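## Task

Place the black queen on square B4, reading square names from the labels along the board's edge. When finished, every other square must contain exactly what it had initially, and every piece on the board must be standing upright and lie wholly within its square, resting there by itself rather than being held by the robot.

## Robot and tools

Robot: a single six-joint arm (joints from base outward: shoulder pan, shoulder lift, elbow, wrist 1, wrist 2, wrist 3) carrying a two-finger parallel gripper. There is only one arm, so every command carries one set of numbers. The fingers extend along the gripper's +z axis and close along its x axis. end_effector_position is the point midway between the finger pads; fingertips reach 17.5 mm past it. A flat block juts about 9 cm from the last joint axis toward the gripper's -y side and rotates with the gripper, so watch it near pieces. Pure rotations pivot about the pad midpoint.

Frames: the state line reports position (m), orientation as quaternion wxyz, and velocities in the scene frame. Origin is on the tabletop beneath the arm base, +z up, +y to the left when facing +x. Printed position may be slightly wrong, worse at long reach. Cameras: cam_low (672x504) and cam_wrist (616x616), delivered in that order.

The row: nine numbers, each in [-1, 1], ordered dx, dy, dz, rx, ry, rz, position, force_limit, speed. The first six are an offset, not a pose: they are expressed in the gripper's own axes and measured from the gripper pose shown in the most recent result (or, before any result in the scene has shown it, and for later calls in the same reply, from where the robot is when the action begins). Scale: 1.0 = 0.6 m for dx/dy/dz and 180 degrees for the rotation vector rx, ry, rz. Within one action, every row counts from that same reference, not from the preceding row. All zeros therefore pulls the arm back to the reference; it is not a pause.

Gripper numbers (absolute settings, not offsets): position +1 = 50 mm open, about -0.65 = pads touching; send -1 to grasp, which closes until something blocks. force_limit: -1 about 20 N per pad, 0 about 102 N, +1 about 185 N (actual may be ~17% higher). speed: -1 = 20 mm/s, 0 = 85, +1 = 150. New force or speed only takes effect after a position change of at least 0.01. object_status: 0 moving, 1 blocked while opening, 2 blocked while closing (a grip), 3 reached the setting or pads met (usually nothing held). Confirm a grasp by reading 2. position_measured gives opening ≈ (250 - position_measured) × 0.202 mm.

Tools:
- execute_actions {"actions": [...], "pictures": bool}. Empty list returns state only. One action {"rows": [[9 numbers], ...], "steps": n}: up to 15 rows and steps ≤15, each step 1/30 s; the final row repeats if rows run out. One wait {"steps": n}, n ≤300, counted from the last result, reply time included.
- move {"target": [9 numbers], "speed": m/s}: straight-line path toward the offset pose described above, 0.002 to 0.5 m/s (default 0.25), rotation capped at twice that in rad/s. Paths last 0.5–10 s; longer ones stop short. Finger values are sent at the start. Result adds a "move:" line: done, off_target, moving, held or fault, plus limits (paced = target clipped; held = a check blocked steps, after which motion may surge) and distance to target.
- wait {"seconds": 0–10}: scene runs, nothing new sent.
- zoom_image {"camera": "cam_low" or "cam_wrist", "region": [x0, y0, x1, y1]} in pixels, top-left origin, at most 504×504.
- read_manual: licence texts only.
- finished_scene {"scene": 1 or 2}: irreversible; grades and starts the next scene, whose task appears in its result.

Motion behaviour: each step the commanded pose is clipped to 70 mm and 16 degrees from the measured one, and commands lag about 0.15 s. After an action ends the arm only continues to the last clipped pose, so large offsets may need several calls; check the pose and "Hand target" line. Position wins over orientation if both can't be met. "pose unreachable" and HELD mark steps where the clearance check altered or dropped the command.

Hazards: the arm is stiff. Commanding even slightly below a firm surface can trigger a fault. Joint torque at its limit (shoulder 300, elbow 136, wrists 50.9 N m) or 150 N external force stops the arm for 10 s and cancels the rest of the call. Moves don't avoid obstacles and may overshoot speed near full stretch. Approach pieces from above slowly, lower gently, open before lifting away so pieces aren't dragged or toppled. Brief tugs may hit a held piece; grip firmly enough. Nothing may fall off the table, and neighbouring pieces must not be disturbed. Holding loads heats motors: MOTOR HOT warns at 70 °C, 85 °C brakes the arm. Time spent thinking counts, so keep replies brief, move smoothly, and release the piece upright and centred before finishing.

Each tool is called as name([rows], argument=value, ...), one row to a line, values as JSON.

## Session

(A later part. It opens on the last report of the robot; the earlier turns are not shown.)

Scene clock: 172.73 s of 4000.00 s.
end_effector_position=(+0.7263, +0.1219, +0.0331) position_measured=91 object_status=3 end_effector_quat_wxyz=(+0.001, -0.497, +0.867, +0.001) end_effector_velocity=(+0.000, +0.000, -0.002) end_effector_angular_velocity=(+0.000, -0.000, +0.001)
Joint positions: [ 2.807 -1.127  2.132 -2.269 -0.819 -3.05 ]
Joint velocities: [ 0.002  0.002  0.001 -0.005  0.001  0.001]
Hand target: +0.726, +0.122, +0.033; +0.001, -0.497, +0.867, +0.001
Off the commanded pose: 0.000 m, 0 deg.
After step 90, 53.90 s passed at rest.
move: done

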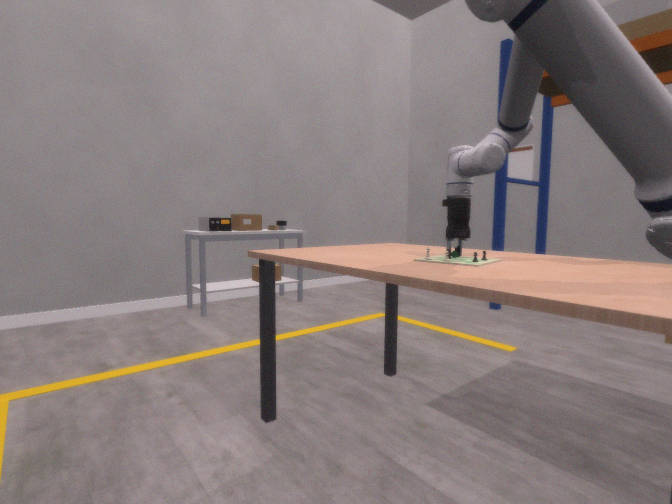

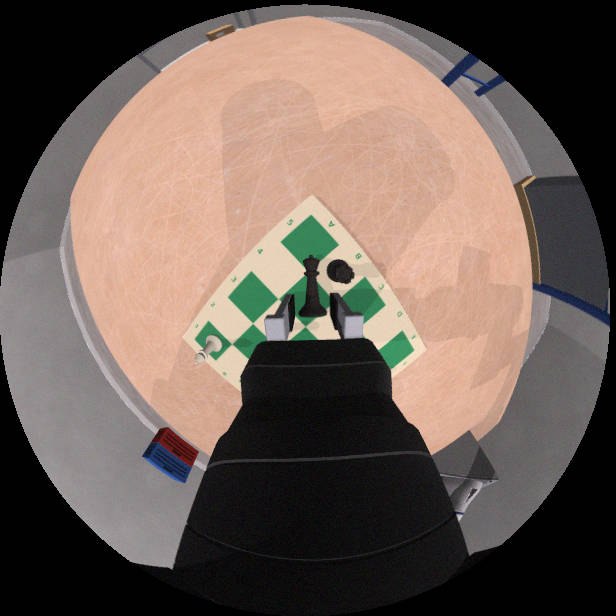

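execute_actions([
  {"rows": [[0,0,0,0,0,0,-1,-0.6,-0.6]], "steps": 14},
], pictures=false)

execute_actions([
  {"rows": [[0,0,-0.001,0,0,0,-1,-0.6,-0.6],[0,0,-0.002,0,0,0,-1,-0.6,-0.6],[0,0,-0.003,0,0,0,-1,-0.6,-0.6],[0,0,-0.0035,0,0,0,-1,-0.6,-0.6]], "steps": 12},
], pictures=false)

move(target=[-0.0333, -0.025, 0, 0, 0, 0, -1, -0.6, -0.6], speed=0.06)

move(target=[0, 0, 0.0027, 0, 0, 0, -1, -0.6, -0.6], speed=0.01)

execute_actions([
  {"rows": [[0,0,0,0,0,0,0.35,-0.6,-0.8]], "steps": 12},
])

zoom_image(camera="cam_wrist", region=[257, 235, 367, 345])

move(target=[0, 0, -0.05, 0, 0, 0, 0.35, -0.6, -0.8], speed=0.1)

move(target=[0, -0.0712, 0.022, -0.2778, 0, 0, 0.15, -0.2, -0.5], speed=0.3)

zoom_image(camera="cam_wrist", region=[257, 235, 367, 345])

zoom_image(camera="cam_low", region=[405, 200, 485, 270])

Scene clock: 205.53 s of 4000.00 s.
end_effector_position=(+0.7262, +0.1219, +0.0330) position_measured=135 object_status=2 end_effector_quat_wxyz=(+0.001, -0.497, +0.868, +0.001) end_effector_velocity=(-0.001, +0.001, -0.001) end_effector_angular_velocity=(-0.000, +0.002, +0.001)
Joint positions: [ 2.807 -1.127  2.132 -2.269 -0.819 -3.05 ]
Joint velocities: [ 0.002  0.     0.     0.    -0.    -0.001]
Hand target: +0.726, +0.122, +0.033; +0.001, -0.497, +0.867, +0.001
Off the commanded pose: 0.000 m, 0 deg.
Steps of this call (steps 1 to 90: nothing new was sent; then 29.33 s passed at rest; steps 91 to 104: all 14 steps of this action). Readings (end_effector_position | what the end effector reports):
91: (+0.7262, +0.1219, +0.0329) | position_measured=94 object_status=0
92: (+0.7262, +0.1219, +0.0329) | position_measured=102 object_status=0
94: (+0.7262, +0.1219, +0.0329) | position_measured=117 object_status=0
98: (+0.7262, +0.1219, +0.0329) | position_measured=135 object_status=0
104: the state above

Scene clock: 205.93 s of 4000.00 s.
end_effector_position=(+0.7262, +0.1219, +0.0351) position_measured=135 object_status=2 end_effector_quat_wxyz=(+0.001, -0.497, +0.868, +0.001) end_effector_velocity=(-0.001, -0.001, +0.001) end_effector_angular_velocity=(-0.001, +0.001, -0.002)
Joint positions: [ 2.805 -1.129  2.132 -2.264 -0.819 -3.053]
Joint velocities: [-0.002 -0.001  0.001  0.002 -0.002 -0.001]
Hand target: +0.726, +0.122, +0.035; +0.001, -0.497, +0.868, +0.001
Off the commanded pose: 0.000 m, 0 deg.
Steps of this call (steps 1 to 12: all 12 steps of this action). Readings (end_effector_position | what the end effector reports):
1: (+0.7262, +0.1219, +0.0331) | position_measured=135 object_status=2
2: (+0.7261, +0.1219, +0.0332) | position_measured=135 object_status=2
4: (+0.7260, +0.1219, +0.0338) | position_measured=135 object_status=2
8: (+0.7262, +0.1219, +0.0348) | position_measured=135 object_status=2
12: the state above

Scene clock: 207.00 s of 4000.00 s.
end_effector_position=(+0.7491, +0.1315, +0.0352) position_measured=135 object_status=2 end_effector_quat_wxyz=(+0.001, -0.497, +0.868, +0.001) end_effector_velocity=(+0.001, +0.000, -0.000) end_effector_angular_velocity=(+0.001, +0.000, -0.001)
Joint positions: [ 2.824 -1.114  2.087 -2.252 -0.814 -3.028]
Joint velocities: [ 0.001  0.002 -0.003  0.001  0.001  0.002]
Hand target: +0.749, +0.132, +0.035; +0.001, -0.497, +0.868, +0.001
Off the commanded pose: 0.000 m, 0 deg.
move: done

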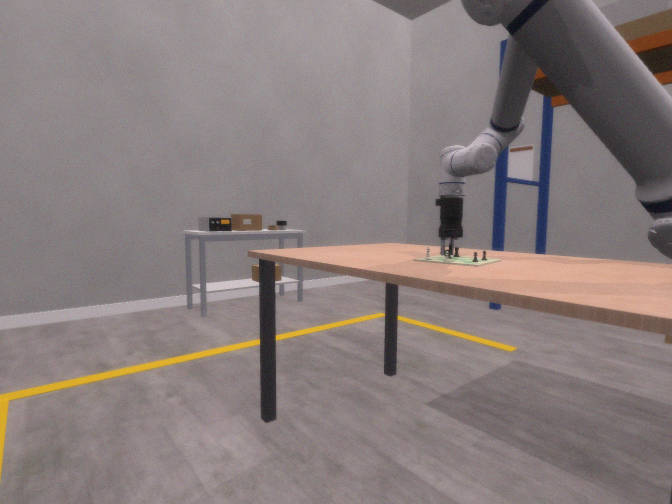

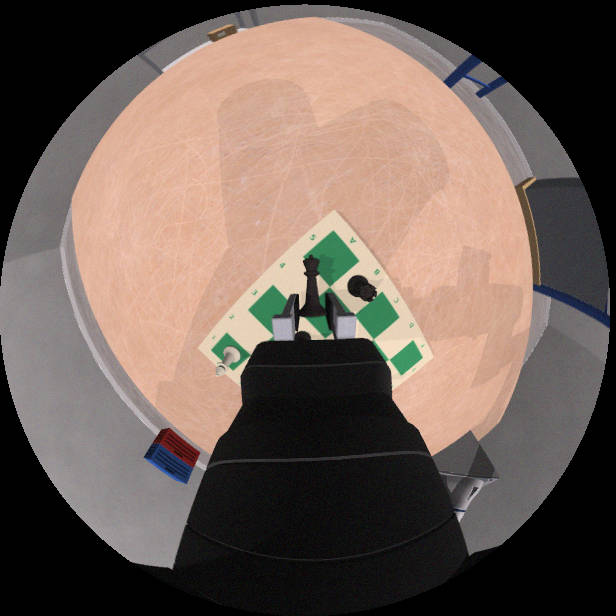

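Scene clock: 207.70 s of 4000.00 s.
end_effector_position=(+0.7491, +0.1315, +0.0336) position_measured=135 object_status=2 end_effector_quat_wxyz=(+0.001, -0.497, +0.868, +0.001) end_effector_velocity=(-0.000, +0.001, -0.000) end_effector_angular_velocity=(+0.000, -0.001, +0.000)
Joint positions: [ 2.825 -1.112  2.087 -2.256 -0.813 -3.026]
Joint velocities: [ 0.001 -0.001  0.001 -0.001  0.     0.001]
Hand target: +0.749, +0.132, +0.034; +0.001, -0.497, +0.868, +0.001
Off the commanded pose: 0.000 m, 0 deg.
move: done

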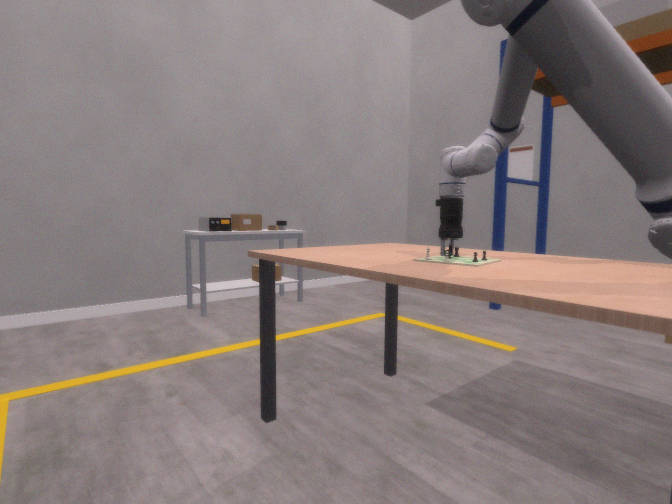

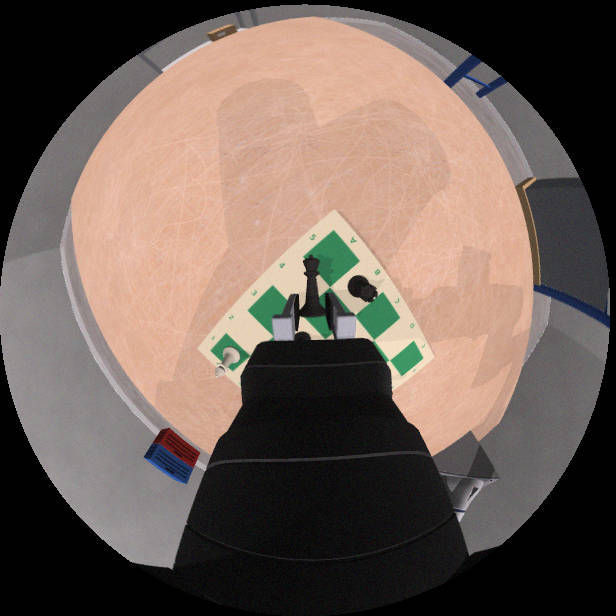

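Scene clock: 208.10 s of 4000.00 s.
end_effector_position=(+0.7491, +0.1315, +0.0336) position_measured=100 object_status=0 end_effector_quat_wxyz=(+0.001, -0.497, +0.868, +0.001) end_effector_velocity=(-0.000, -0.002, +0.000) end_effector_angular_velocity=(-0.001, +0.000, -0.003)
Joint positions: [ 2.825 -1.112  2.087 -2.256 -0.813 -3.026]
Joint velocities: [-0.002  0.001  0.001  0.    -0.001  0.   ]
Hand target: +0.749, +0.132, +0.034; +0.001, -0.497, +0.868, +0.001
Off the commanded pose: 0.000 m, 0 deg.
Steps of this call (steps 1 to 12: all 12 steps of this action). Readings (end_effector_position | what the end effector reports):
1: (+0.7491, +0.1315, +0.0336) | position_measured=132 object_status=0
2: (+0.7491, +0.1315, +0.0336) | position_measured=127 object_status=0
4: (+0.7491, +0.1315, +0.0336) | position_measured=116 object_status=0
8: (+0.7491, +0.1315, +0.0336) | position_measured=100 object_status=0
12: the state above

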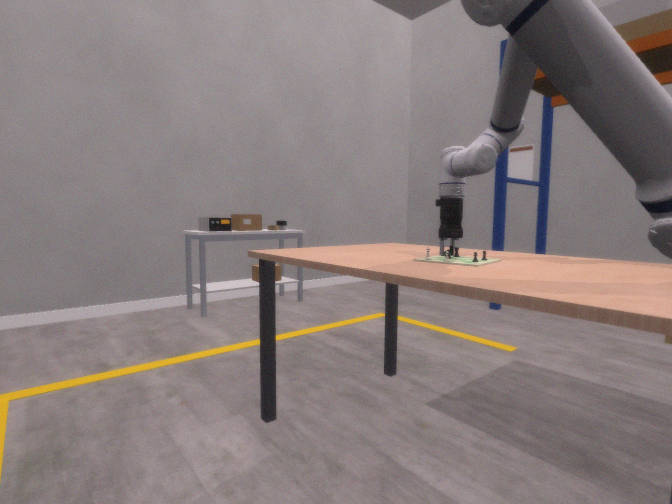

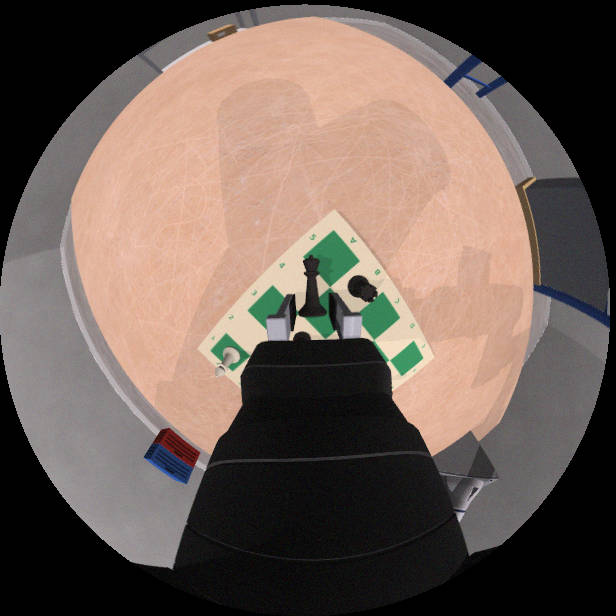

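Region (257, 235, 367, 345) of cam_wrist's 616x616 image, scaled by 4.582, with more detail than that image has.

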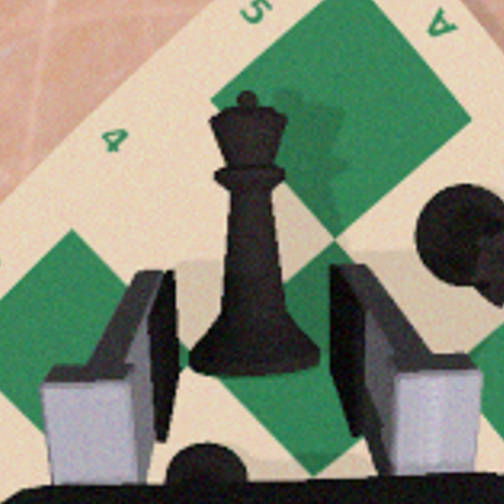

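Scene clock: 209.17 s of 4000.00 s.
end_effector_position=(+0.7490, +0.1314, +0.0634) position_measured=100 object_status=3 end_effector_quat_wxyz=(+0.001, -0.497, +0.868, +0.001) end_effector_velocity=(+0.001, +0.001, +0.002) end_effector_angular_velocity=(+0.001, -0.001, +0.001)
Joint positions: [ 2.796 -1.146  2.076 -2.185 -0.822 -3.064]
Joint velocities: [-0.001 -0.002 -0.002  0.005  0.001 -0.002]
Hand target: +0.749, +0.131, +0.064; +0.001, -0.497, +0.868, +0.001
Off the commanded pose: 0.000 m, 0 deg.
move: done

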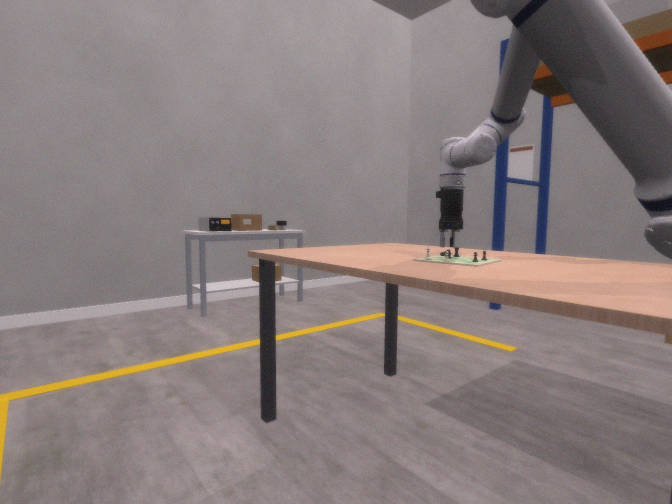

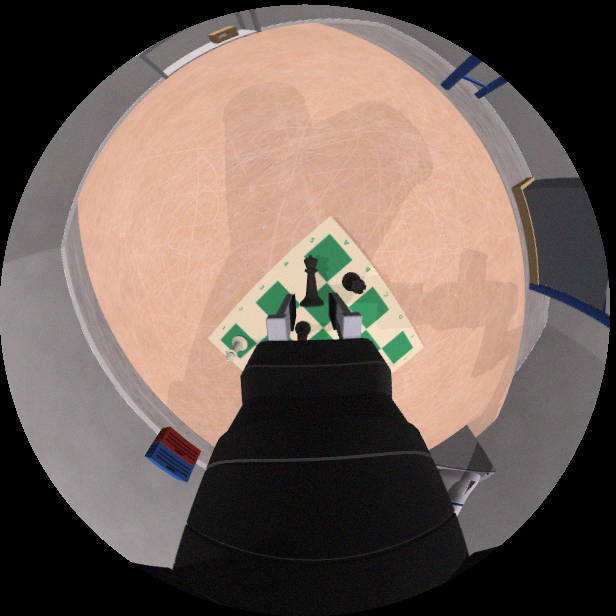

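Scene clock: 211.13 s of 4000.00 s.
end_effector_position=(+0.7854, +0.1100, +0.0501) position_measured=130 object_status=3 end_effector_quat_wxyz=(-0.208, -0.451, +0.786, +0.367) end_effector_velocity=(+0.000, -0.002, +0.000) end_effector_angular_velocity=(+0.007, +0.010, -0.002)
Joint positions: [ 2.85  -0.657  1.345 -0.891 -1.014 -3.716]
Joint velocities: [-0.     0.009 -0.011  0.015 -0.005 -0.007]
Hand target: +0.785, +0.110, +0.050; -0.209, -0.451, +0.786, +0.368
Off the commanded pose: 0.001 m, 0 deg.
move: done

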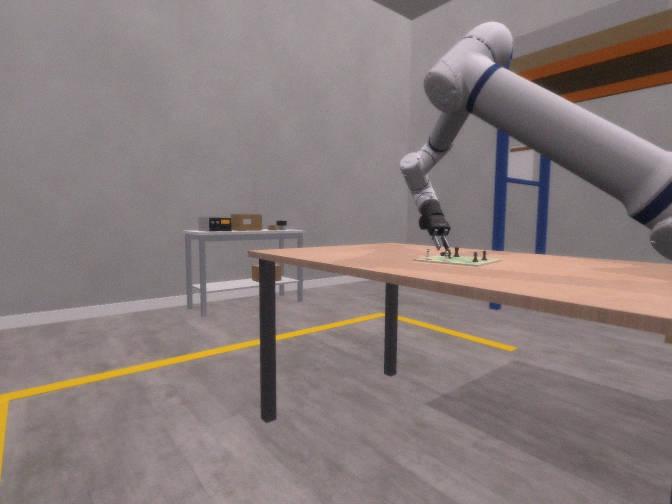

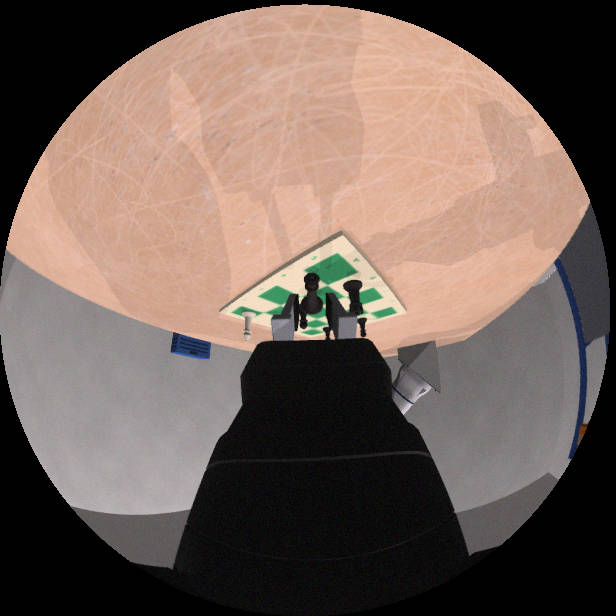

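Region (257, 235, 367, 345) of cam_wrist's 616x616 image, scaled by 4.582, with more detail than that image has.

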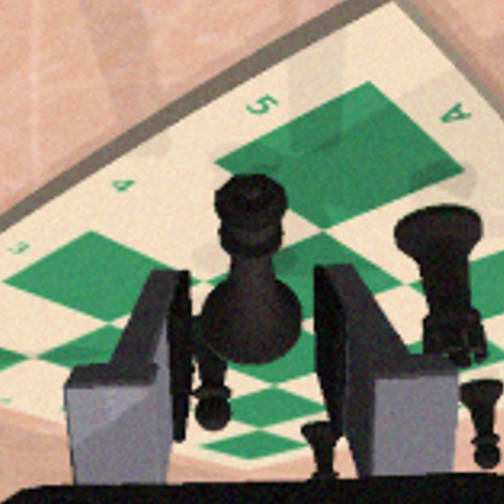

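Region (405, 200, 485, 270) of cam_low's 672x504 image, scaled by 6.300, with more detail than that image has; it fills the top 441 rows of this view, and the rest is white.

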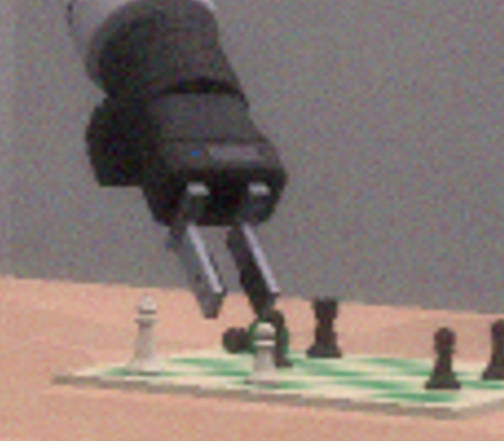

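move(target=[0, 0, 0.0395, 0, 0, 0, 0.1, -0.2, -0.5], speed=0.04)

zoom_image(camera="cam_wrist", region=[272, 261, 356, 345])

zoom_image(camera="cam_low", region=[420, 225, 470, 270])

Scene clock: 226.10 s of 4000.00 s.
end_effector_position=(+0.7699, +0.1192, +0.0350) position_measured=138 object_status=3 end_effector_quat_wxyz=(-0.208, -0.451, +0.786, +0.367) end_effector_velocity=(-0.001, +0.000, -0.001) end_effector_angular_velocity=(-0.001, -0.000, +0.001)
Joint positions: [ 2.864 -0.674  1.391 -0.922 -1.001 -3.713]
Joint velocities: [ 0.001 -0.001  0.002 -0.003  0.     0.001]
Hand target: +0.770, +0.119, +0.035; -0.208, -0.451, +0.786, +0.367
Off the commanded pose: 0.000 m, 0 deg.
After step 90, 11.03 s passed at rest.
move: done

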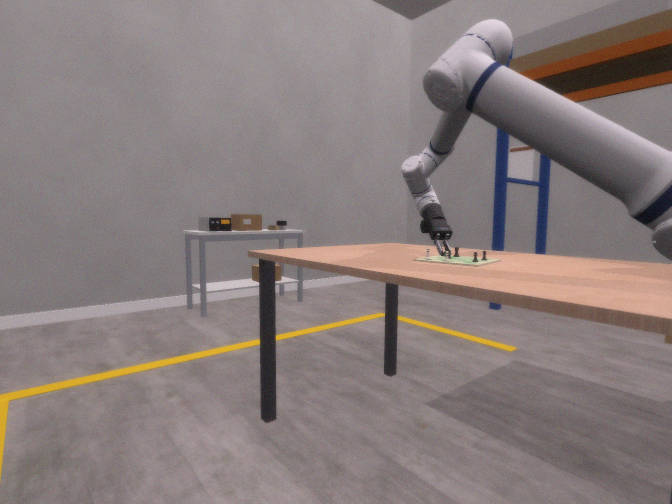

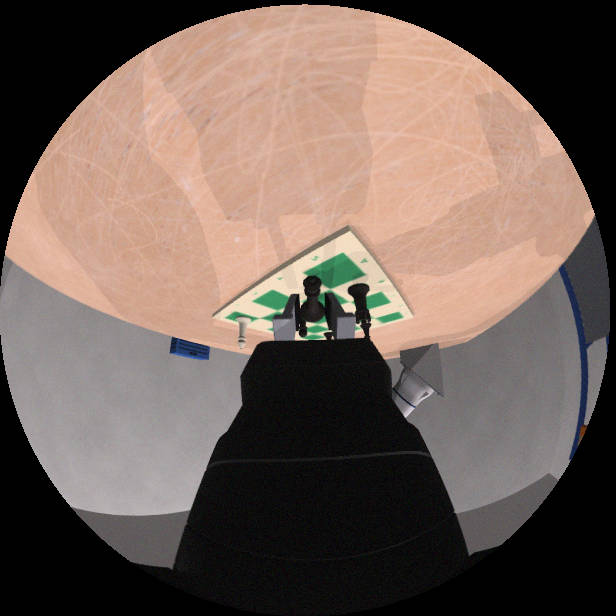

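Region (272, 261, 356, 345) of cam_wrist's 616x616 image, scaled by 6.000, with more detail than that image has.

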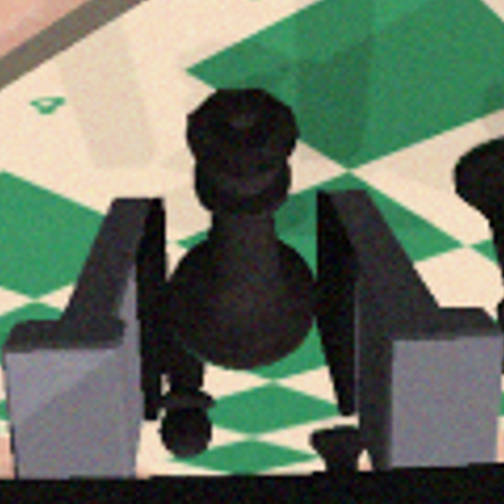

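Region (420, 225, 470, 270) of cam_low's 672x504 image, scaled by 10.080, with more detail than that image has; it fills the top 454 rows of this view, and the rest is white.

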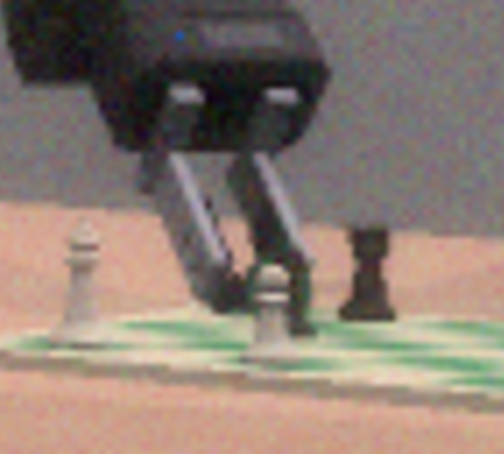

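execute_actions([
  {"rows": [[0,0,0.001,0,0,0,-1,-0.2,-0.6]], "steps": 15},
])

zoom_image(camera="cam_wrist", region=[272, 261, 356, 345])

Scene clock: 230.90 s of 4000.00 s.
end_effector_position=(+0.7695, +0.1194, +0.0346) position_measured=212 object_status=0 end_effector_quat_wxyz=(-0.208, -0.451, +0.786, +0.367) end_effector_velocity=(-0.001, -0.000, -0.002) end_effector_angular_velocity=(+0.001, +0.002, -0.002)
Joint positions: [ 2.864 -0.675  1.392 -0.922 -1.001 -3.713]
Joint velocities: [ 0.001  0.002  0.002 -0.     0.001 -0.   ]
Hand target: +0.770, +0.119, +0.035; -0.208, -0.451, +0.786, +0.367
Off the commanded pose: 0.000 m, 0 deg.
Steps of this call (steps 1 to 90: nothing new was sent; then 1.30 s passed at rest; steps 91 to 105: all 15 steps of this action). Readings (end_effector_position | what the end effector reports):
91: (+0.7698, +0.1193, +0.0349) | position_measured=141 object_status=0
92: (+0.7697, +0.1193, +0.0348) | position_measured=149 object_status=0
94: (+0.7696, +0.1194, +0.0347) | position_measured=164 object_status=0
98: (+0.7696, +0.1194, +0.0346) | position_measured=194 object_status=0
105: the state above

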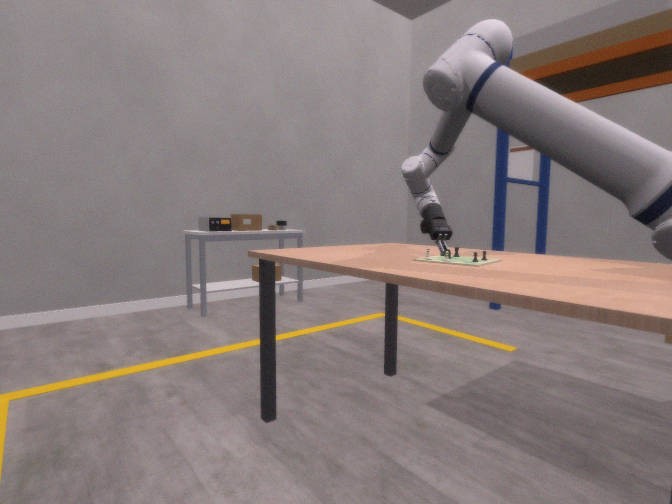

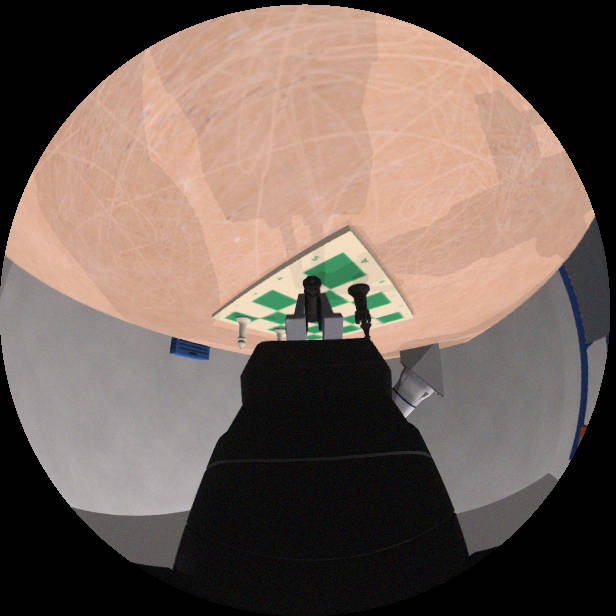

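Region (272, 261, 356, 345) of cam_wrist's 616x616 image, scaled by 6.000, with more detail than that image has.

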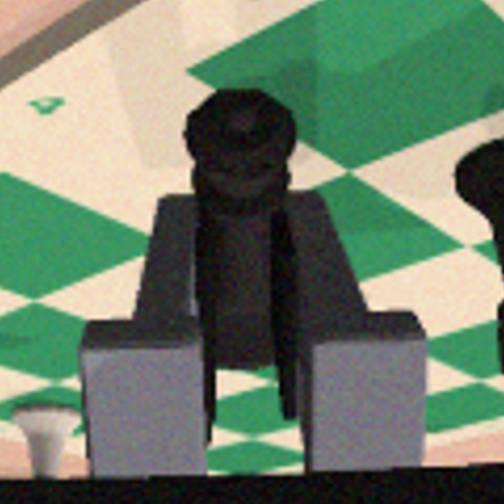

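move(target=[0, 0.0766, -0.0643, 0, 0, 0, -1, -0.2, -0.6], speed=0.12)

move(target=[0.025, 0.047, 0.070, 0.538, 0, 0, -1, -0.2, -0.6], speed=0.35)

zoom_image(camera="cam_wrist", region=[252, 225, 372, 345])

zoom_image(camera="cam_low", region=[420, 200, 500, 270])

Scene clock: 252.23 s of 4000.00 s.
end_effector_position=(+0.7694, +0.1193, +0.0945) position_measured=212 object_status=2 end_effector_quat_wxyz=(-0.209, -0.451, +0.786, +0.367) end_effector_velocity=(-0.000, -0.001, +0.003) end_effector_angular_velocity=(-0.000, -0.001, -0.002)
Joint positions: [ 2.82  -0.713  1.377 -0.863 -1.044 -3.724]
Joint velocities: [-0.004 -0.003  0.001  0.002 -0.002 -0.   ]
Hand target: +0.769, +0.119, +0.095; -0.209, -0.451, +0.786, +0.367
Off the commanded pose: 0.000 m, 0 deg.
After step 90, 17.37 s passed at rest.
move: done

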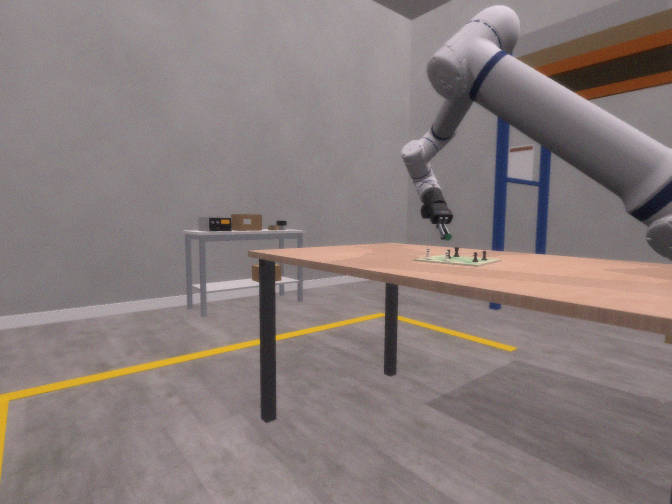

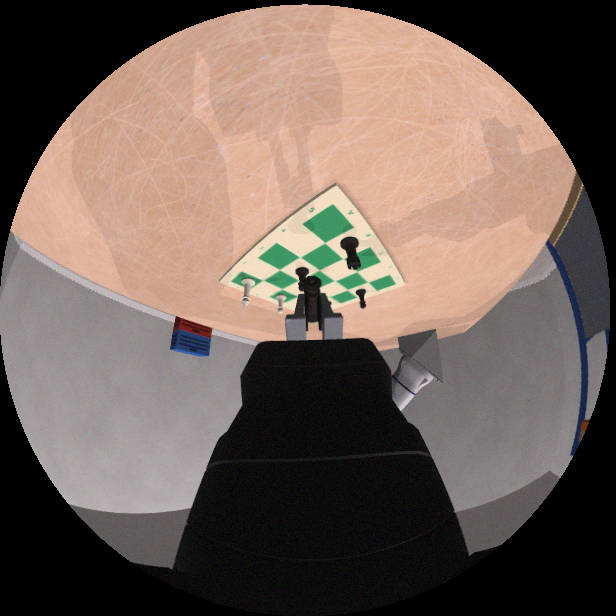

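Scene clock: 255.20 s of 4000.00 s.
end_effector_position=(+0.7191, +0.1317, +0.0889) position_measured=212 object_status=2 end_effector_quat_wxyz=(+0.198, -0.456, +0.796, -0.345) end_effector_velocity=(-0.001, +0.000, -0.001) end_effector_angular_velocity=(-0.006, -0.009, +0.001)
Joint positions: [ 2.923 -1.146  2.457 -3.54  -1.209 -2.399]
Joint velocities: [ 0.006  0.006  0.002 -0.018 -0.011  0.007]
Hand target: +0.719, +0.132, +0.089; +0.198, -0.456, +0.796, -0.345
Off the commanded pose: 0.001 m, 0 deg.
move: done

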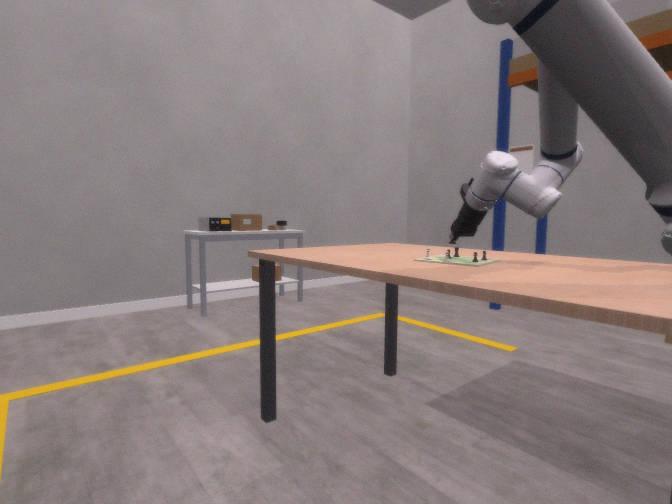

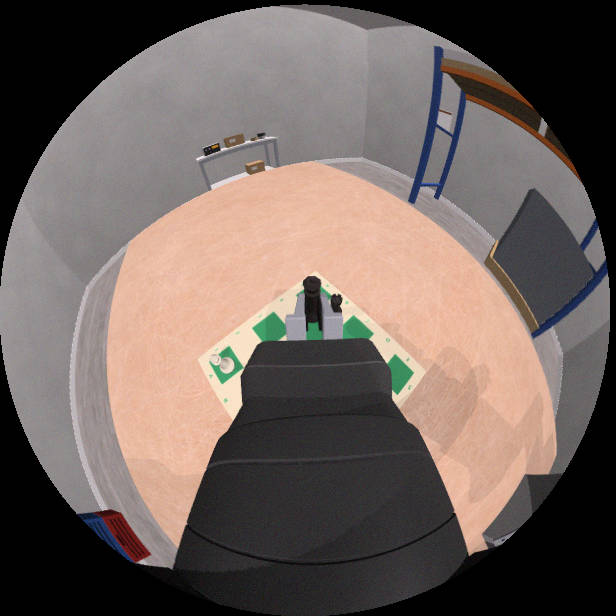

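Region (252, 225, 372, 345) of cam_wrist's 616x616 image, scaled by 4.200, with more detail than that image has.

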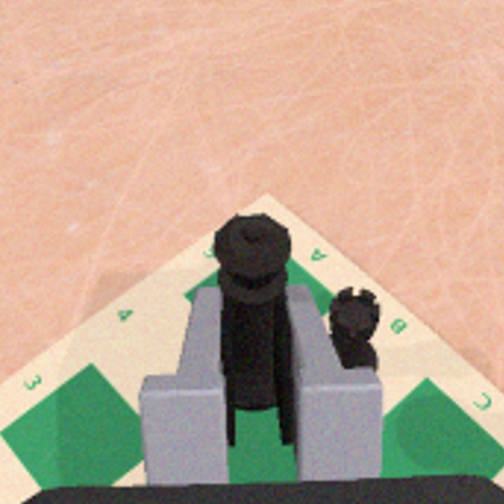

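Region (420, 200, 500, 270) of cam_low's 672x504 image, scaled by 6.300, with more detail than that image has; it fills the top 441 rows of this view, and the rest is white.

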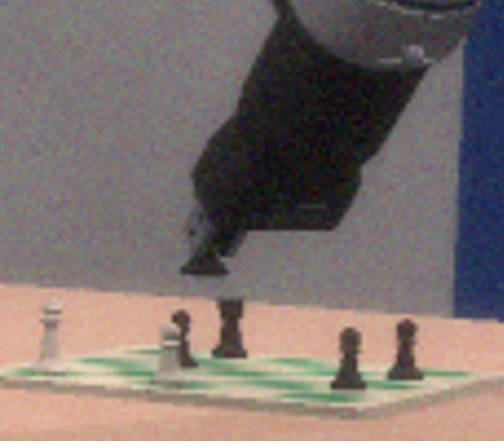

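move(target=[0, 0.0524, 0.0489, 0, 0, 0, -1, -0.2, -0.6], speed=0.08)

zoom_image(camera="cam_wrist", region=[252, 225, 372, 345])

zoom_image(camera="cam_low", region=[430, 230, 490, 270])

Scene clock: 263.50 s of 4000.00 s.
end_effector_position=(+0.7191, +0.1319, +0.0460) position_measured=212 object_status=2 end_effector_quat_wxyz=(+0.198, -0.456, +0.796, -0.344) end_effector_velocity=(+0.001, +0.000, -0.001) end_effector_angular_velocity=(+0.001, -0.002, +0.001)
Joint positions: [ 2.984 -1.064  2.443 -3.626 -1.247 -2.347]
Joint velocities: [ 0.001  0.003 -0.001 -0.004 -0.     0.002]
Hand target: +0.719, +0.132, +0.046; +0.198, -0.456, +0.796, -0.344
Off the commanded pose: 0.000 m, 0 deg.
After step 90, 4.33 s passed at rest.
move: done

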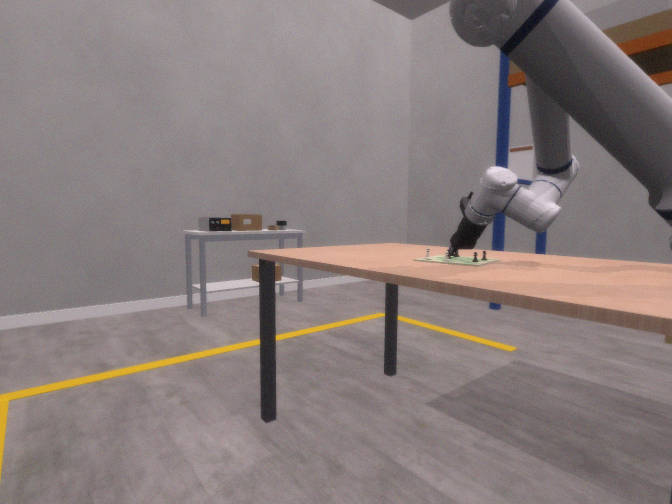

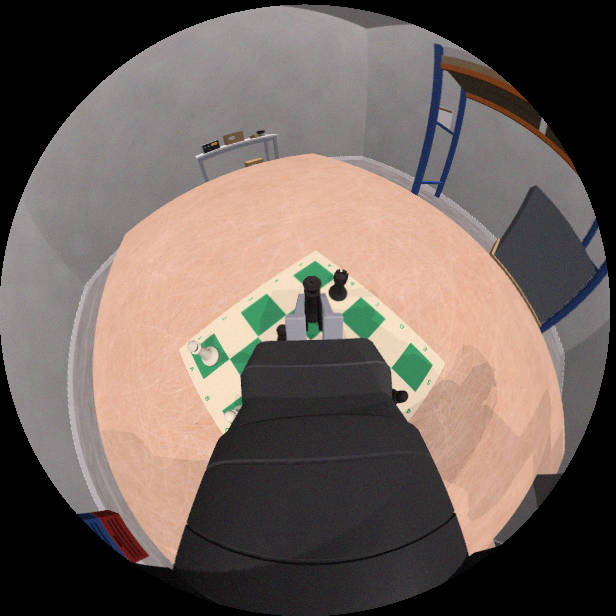

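Region (252, 225, 372, 345) of cam_wrist's 616x616 image, scaled by 4.200, with more detail than that image has.

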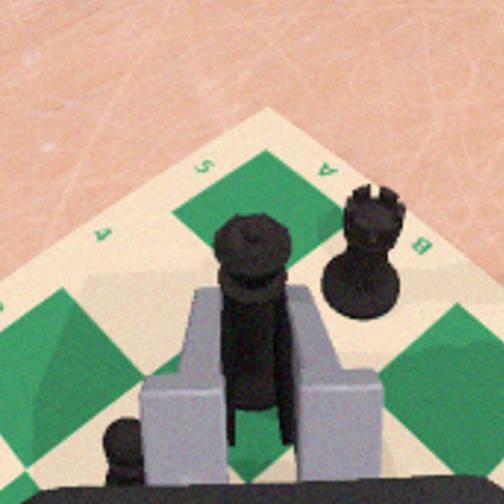

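Region (430, 230, 490, 270) of cam_low's 672x504 image, scaled by 8.400, with more detail than that image has.

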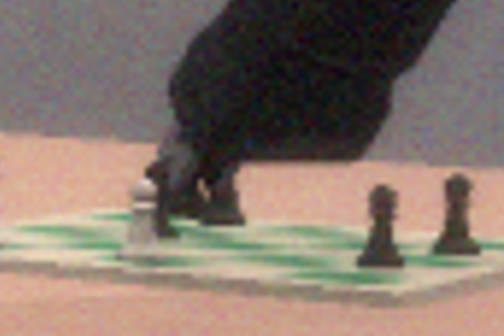

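move(target=[0, 0.0068, 0.0048, 0, 0, 0, -1, -0.2, -0.6], speed=0.015)

zoom_image(camera="cam_wrist", region=[252, 225, 372, 345])

zoom_image(camera="cam_low", region=[435, 240, 475, 268])

Scene clock: 270.77 s of 4000.00 s.
end_effector_position=(+0.7185, +0.1323, +0.0411) position_measured=212 object_status=2 end_effector_quat_wxyz=(+0.198, -0.456, +0.796, -0.344) end_effector_velocity=(+0.000, +0.000, -0.001) end_effector_angular_velocity=(+0.001, -0.001, +0.001)
Joint positions: [ 2.991 -1.055  2.442 -3.635 -1.251 -2.341]
Joint velocities: [ 0.001  0.002 -0.001 -0.003  0.     0.001]
Hand target: +0.719, +0.132, +0.041; +0.198, -0.456, +0.796, -0.344
Off the commanded pose: 0.000 m, 0 deg.
After step 90, 3.57 s passed at rest.
move: done

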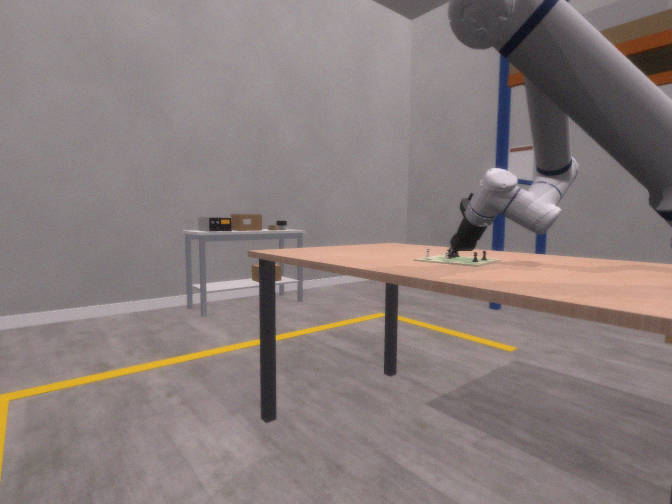

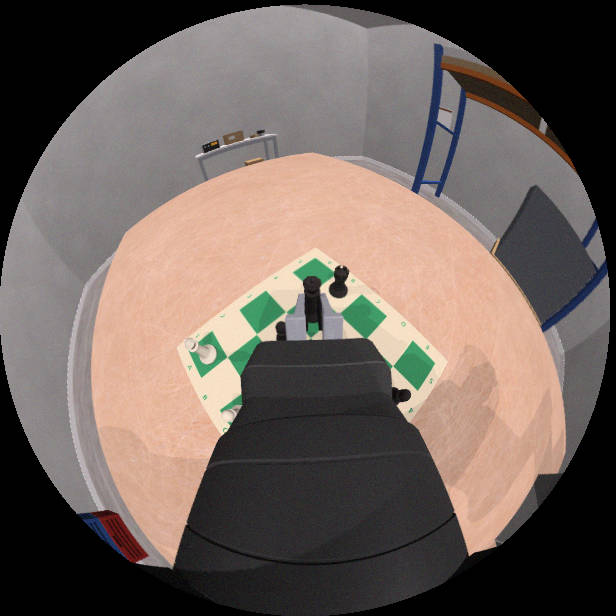

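Region (252, 225, 372, 345) of cam_wrist's 616x616 image, scaled by 4.200, with more detail than that image has.

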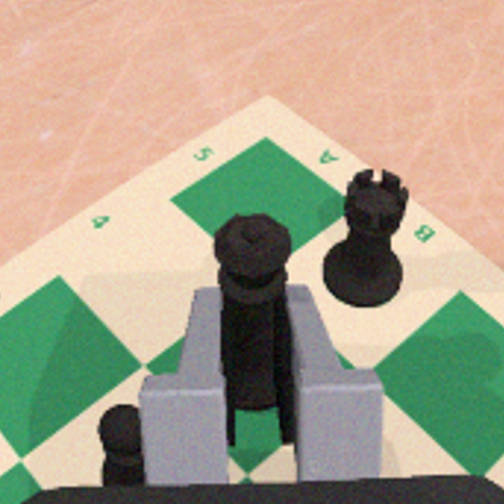

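Region (435, 240, 475, 268) of cam_low's 672x504 image, scaled by 12.600, with more detail than that image has; it fills the top 353 rows of this view, and the rest is white.

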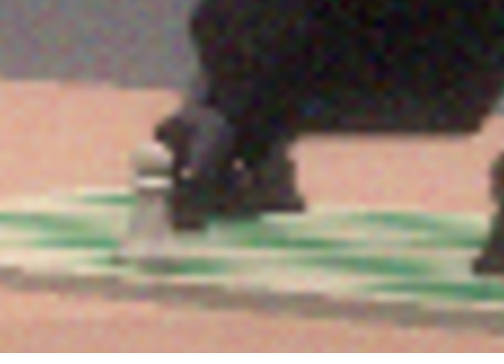

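execute_actions([
  {"rows": [[0,0.0003,0.0003,0,0,0,-1,-0.2,-0.6],[0,0.0006,0.0006,0,0,0,-1,-0.2,-0.6],[0,0.001,0.0009,0,0,0,-1,-0.2,-0.6],[0,0.001,0.0009,0,0,0,-1,-0.2,-0.6],[0,0.001,0.0009,0,0,0,-1,-0.2,-0.6],[0,0.001,0.0009,0,0,0,-1,-0.2,-0.6],[0,0.001,0.0009,0,0,0,-1,-0.2,-0.6],[0,0.001,0.0009,0,0,0,-1,-0.2,-0.6],[0,0.001,0.0009,0,0,0,-0.14,-0.2,-0.6]], "steps": 15},
])

move(target=[0, 0, -0.09, 0, 0, 0, -0.14, -0.2, -0.6], speed=0.1)

zoom_image(camera="cam_wrist", region=[242, 225, 382, 345])

zoom_image(camera="cam_low", region=[405, 210, 505, 275])

Scene clock: 279.43 s of 4000.00 s.
end_effector_position=(+0.7185, +0.1323, +0.0403) position_measured=173 object_status=0 end_effector_quat_wxyz=(+0.198, -0.456, +0.796, -0.344) end_effector_velocity=(+0.000, -0.001, +0.001) end_effector_angular_velocity=(-0.001, -0.002, -0.002)
Joint positions: [ 2.992 -1.054  2.442 -3.637 -1.252 -2.34 ]
Joint velocities: [-0.001  0.     0.    -0.    -0.002  0.   ]
Hand target: +0.719, +0.132, +0.040; +0.198, -0.456, +0.796, -0.344
Off the commanded pose: 0.000 m, 0 deg.
Steps of this call (steps 1 to 90: nothing new was sent; then 5.17 s passed at rest; steps 91 to 105: all 15 steps of this action). Readings (end_effector_position | what the end effector reports):
91: (+0.7185, +0.1323, +0.0410) | position_measured=212 object_status=2
92: (+0.7185, +0.1323, +0.0410) | position_measured=212 object_status=2
94: (+0.7185, +0.1323, +0.0407) | position_measured=212 object_status=2
98: (+0.7185, +0.1323, +0.0404) | position_measured=212 object_status=2
105: the state above

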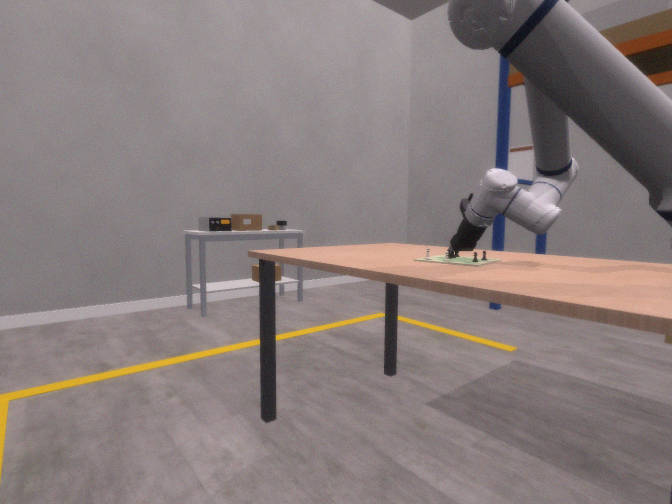

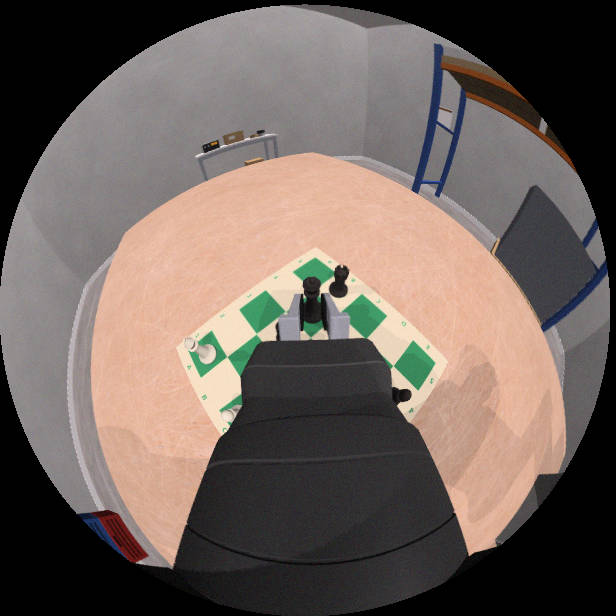

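Scene clock: 280.67 s of 4000.00 s.
end_effector_position=(+0.6846, +0.1521, +0.0773) position_measured=173 object_status=3 end_effector_quat_wxyz=(+0.198, -0.456, +0.796, -0.344) end_effector_velocity=(-0.001, +0.001, +0.001) end_effector_angular_velocity=(+0.000, +0.001, +0.000)
Joint positions: [ 2.956 -1.181  2.513 -3.571 -1.229 -2.371]
Joint velocities: [-0.002 -0.004  0.002  0.003  0.002 -0.002]
Hand target: +0.685, +0.152, +0.077; +0.198, -0.456, +0.796, -0.344
Off the commanded pose: 0.000 m, 0 deg.
move: done

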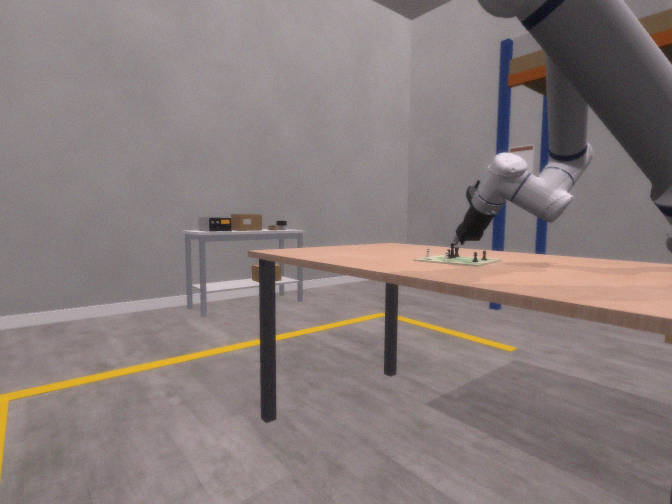

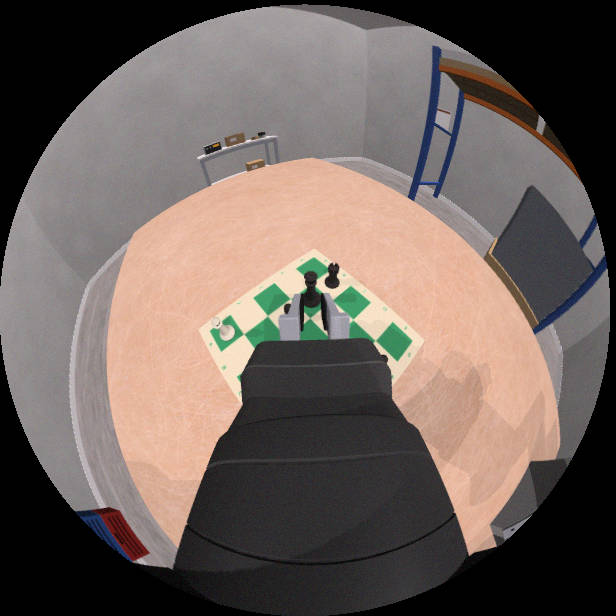

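Region (242, 225, 382, 345) of cam_wrist's 616x616 image, scaled by 3.600, with more detail than that image has; it fills the top 432 rows of this view, and the rest is white.

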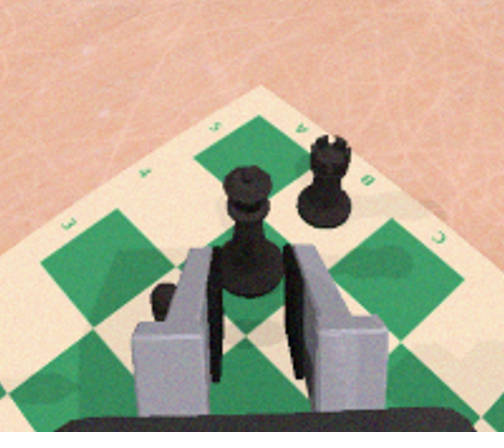

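Region (405, 210, 505, 275) of cam_low's 672x504 image, scaled by 5.040, with more detail than that image has; it fills the top 328 rows of this view, and the rest is white.

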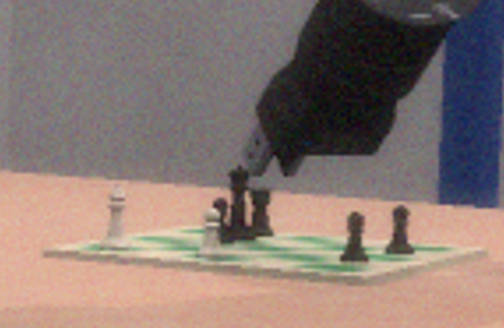

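The queen is now upright and centred on B4, and the other pieces look undisturbed.

finished_scene(scene=2)

The scene is finished: the task was done.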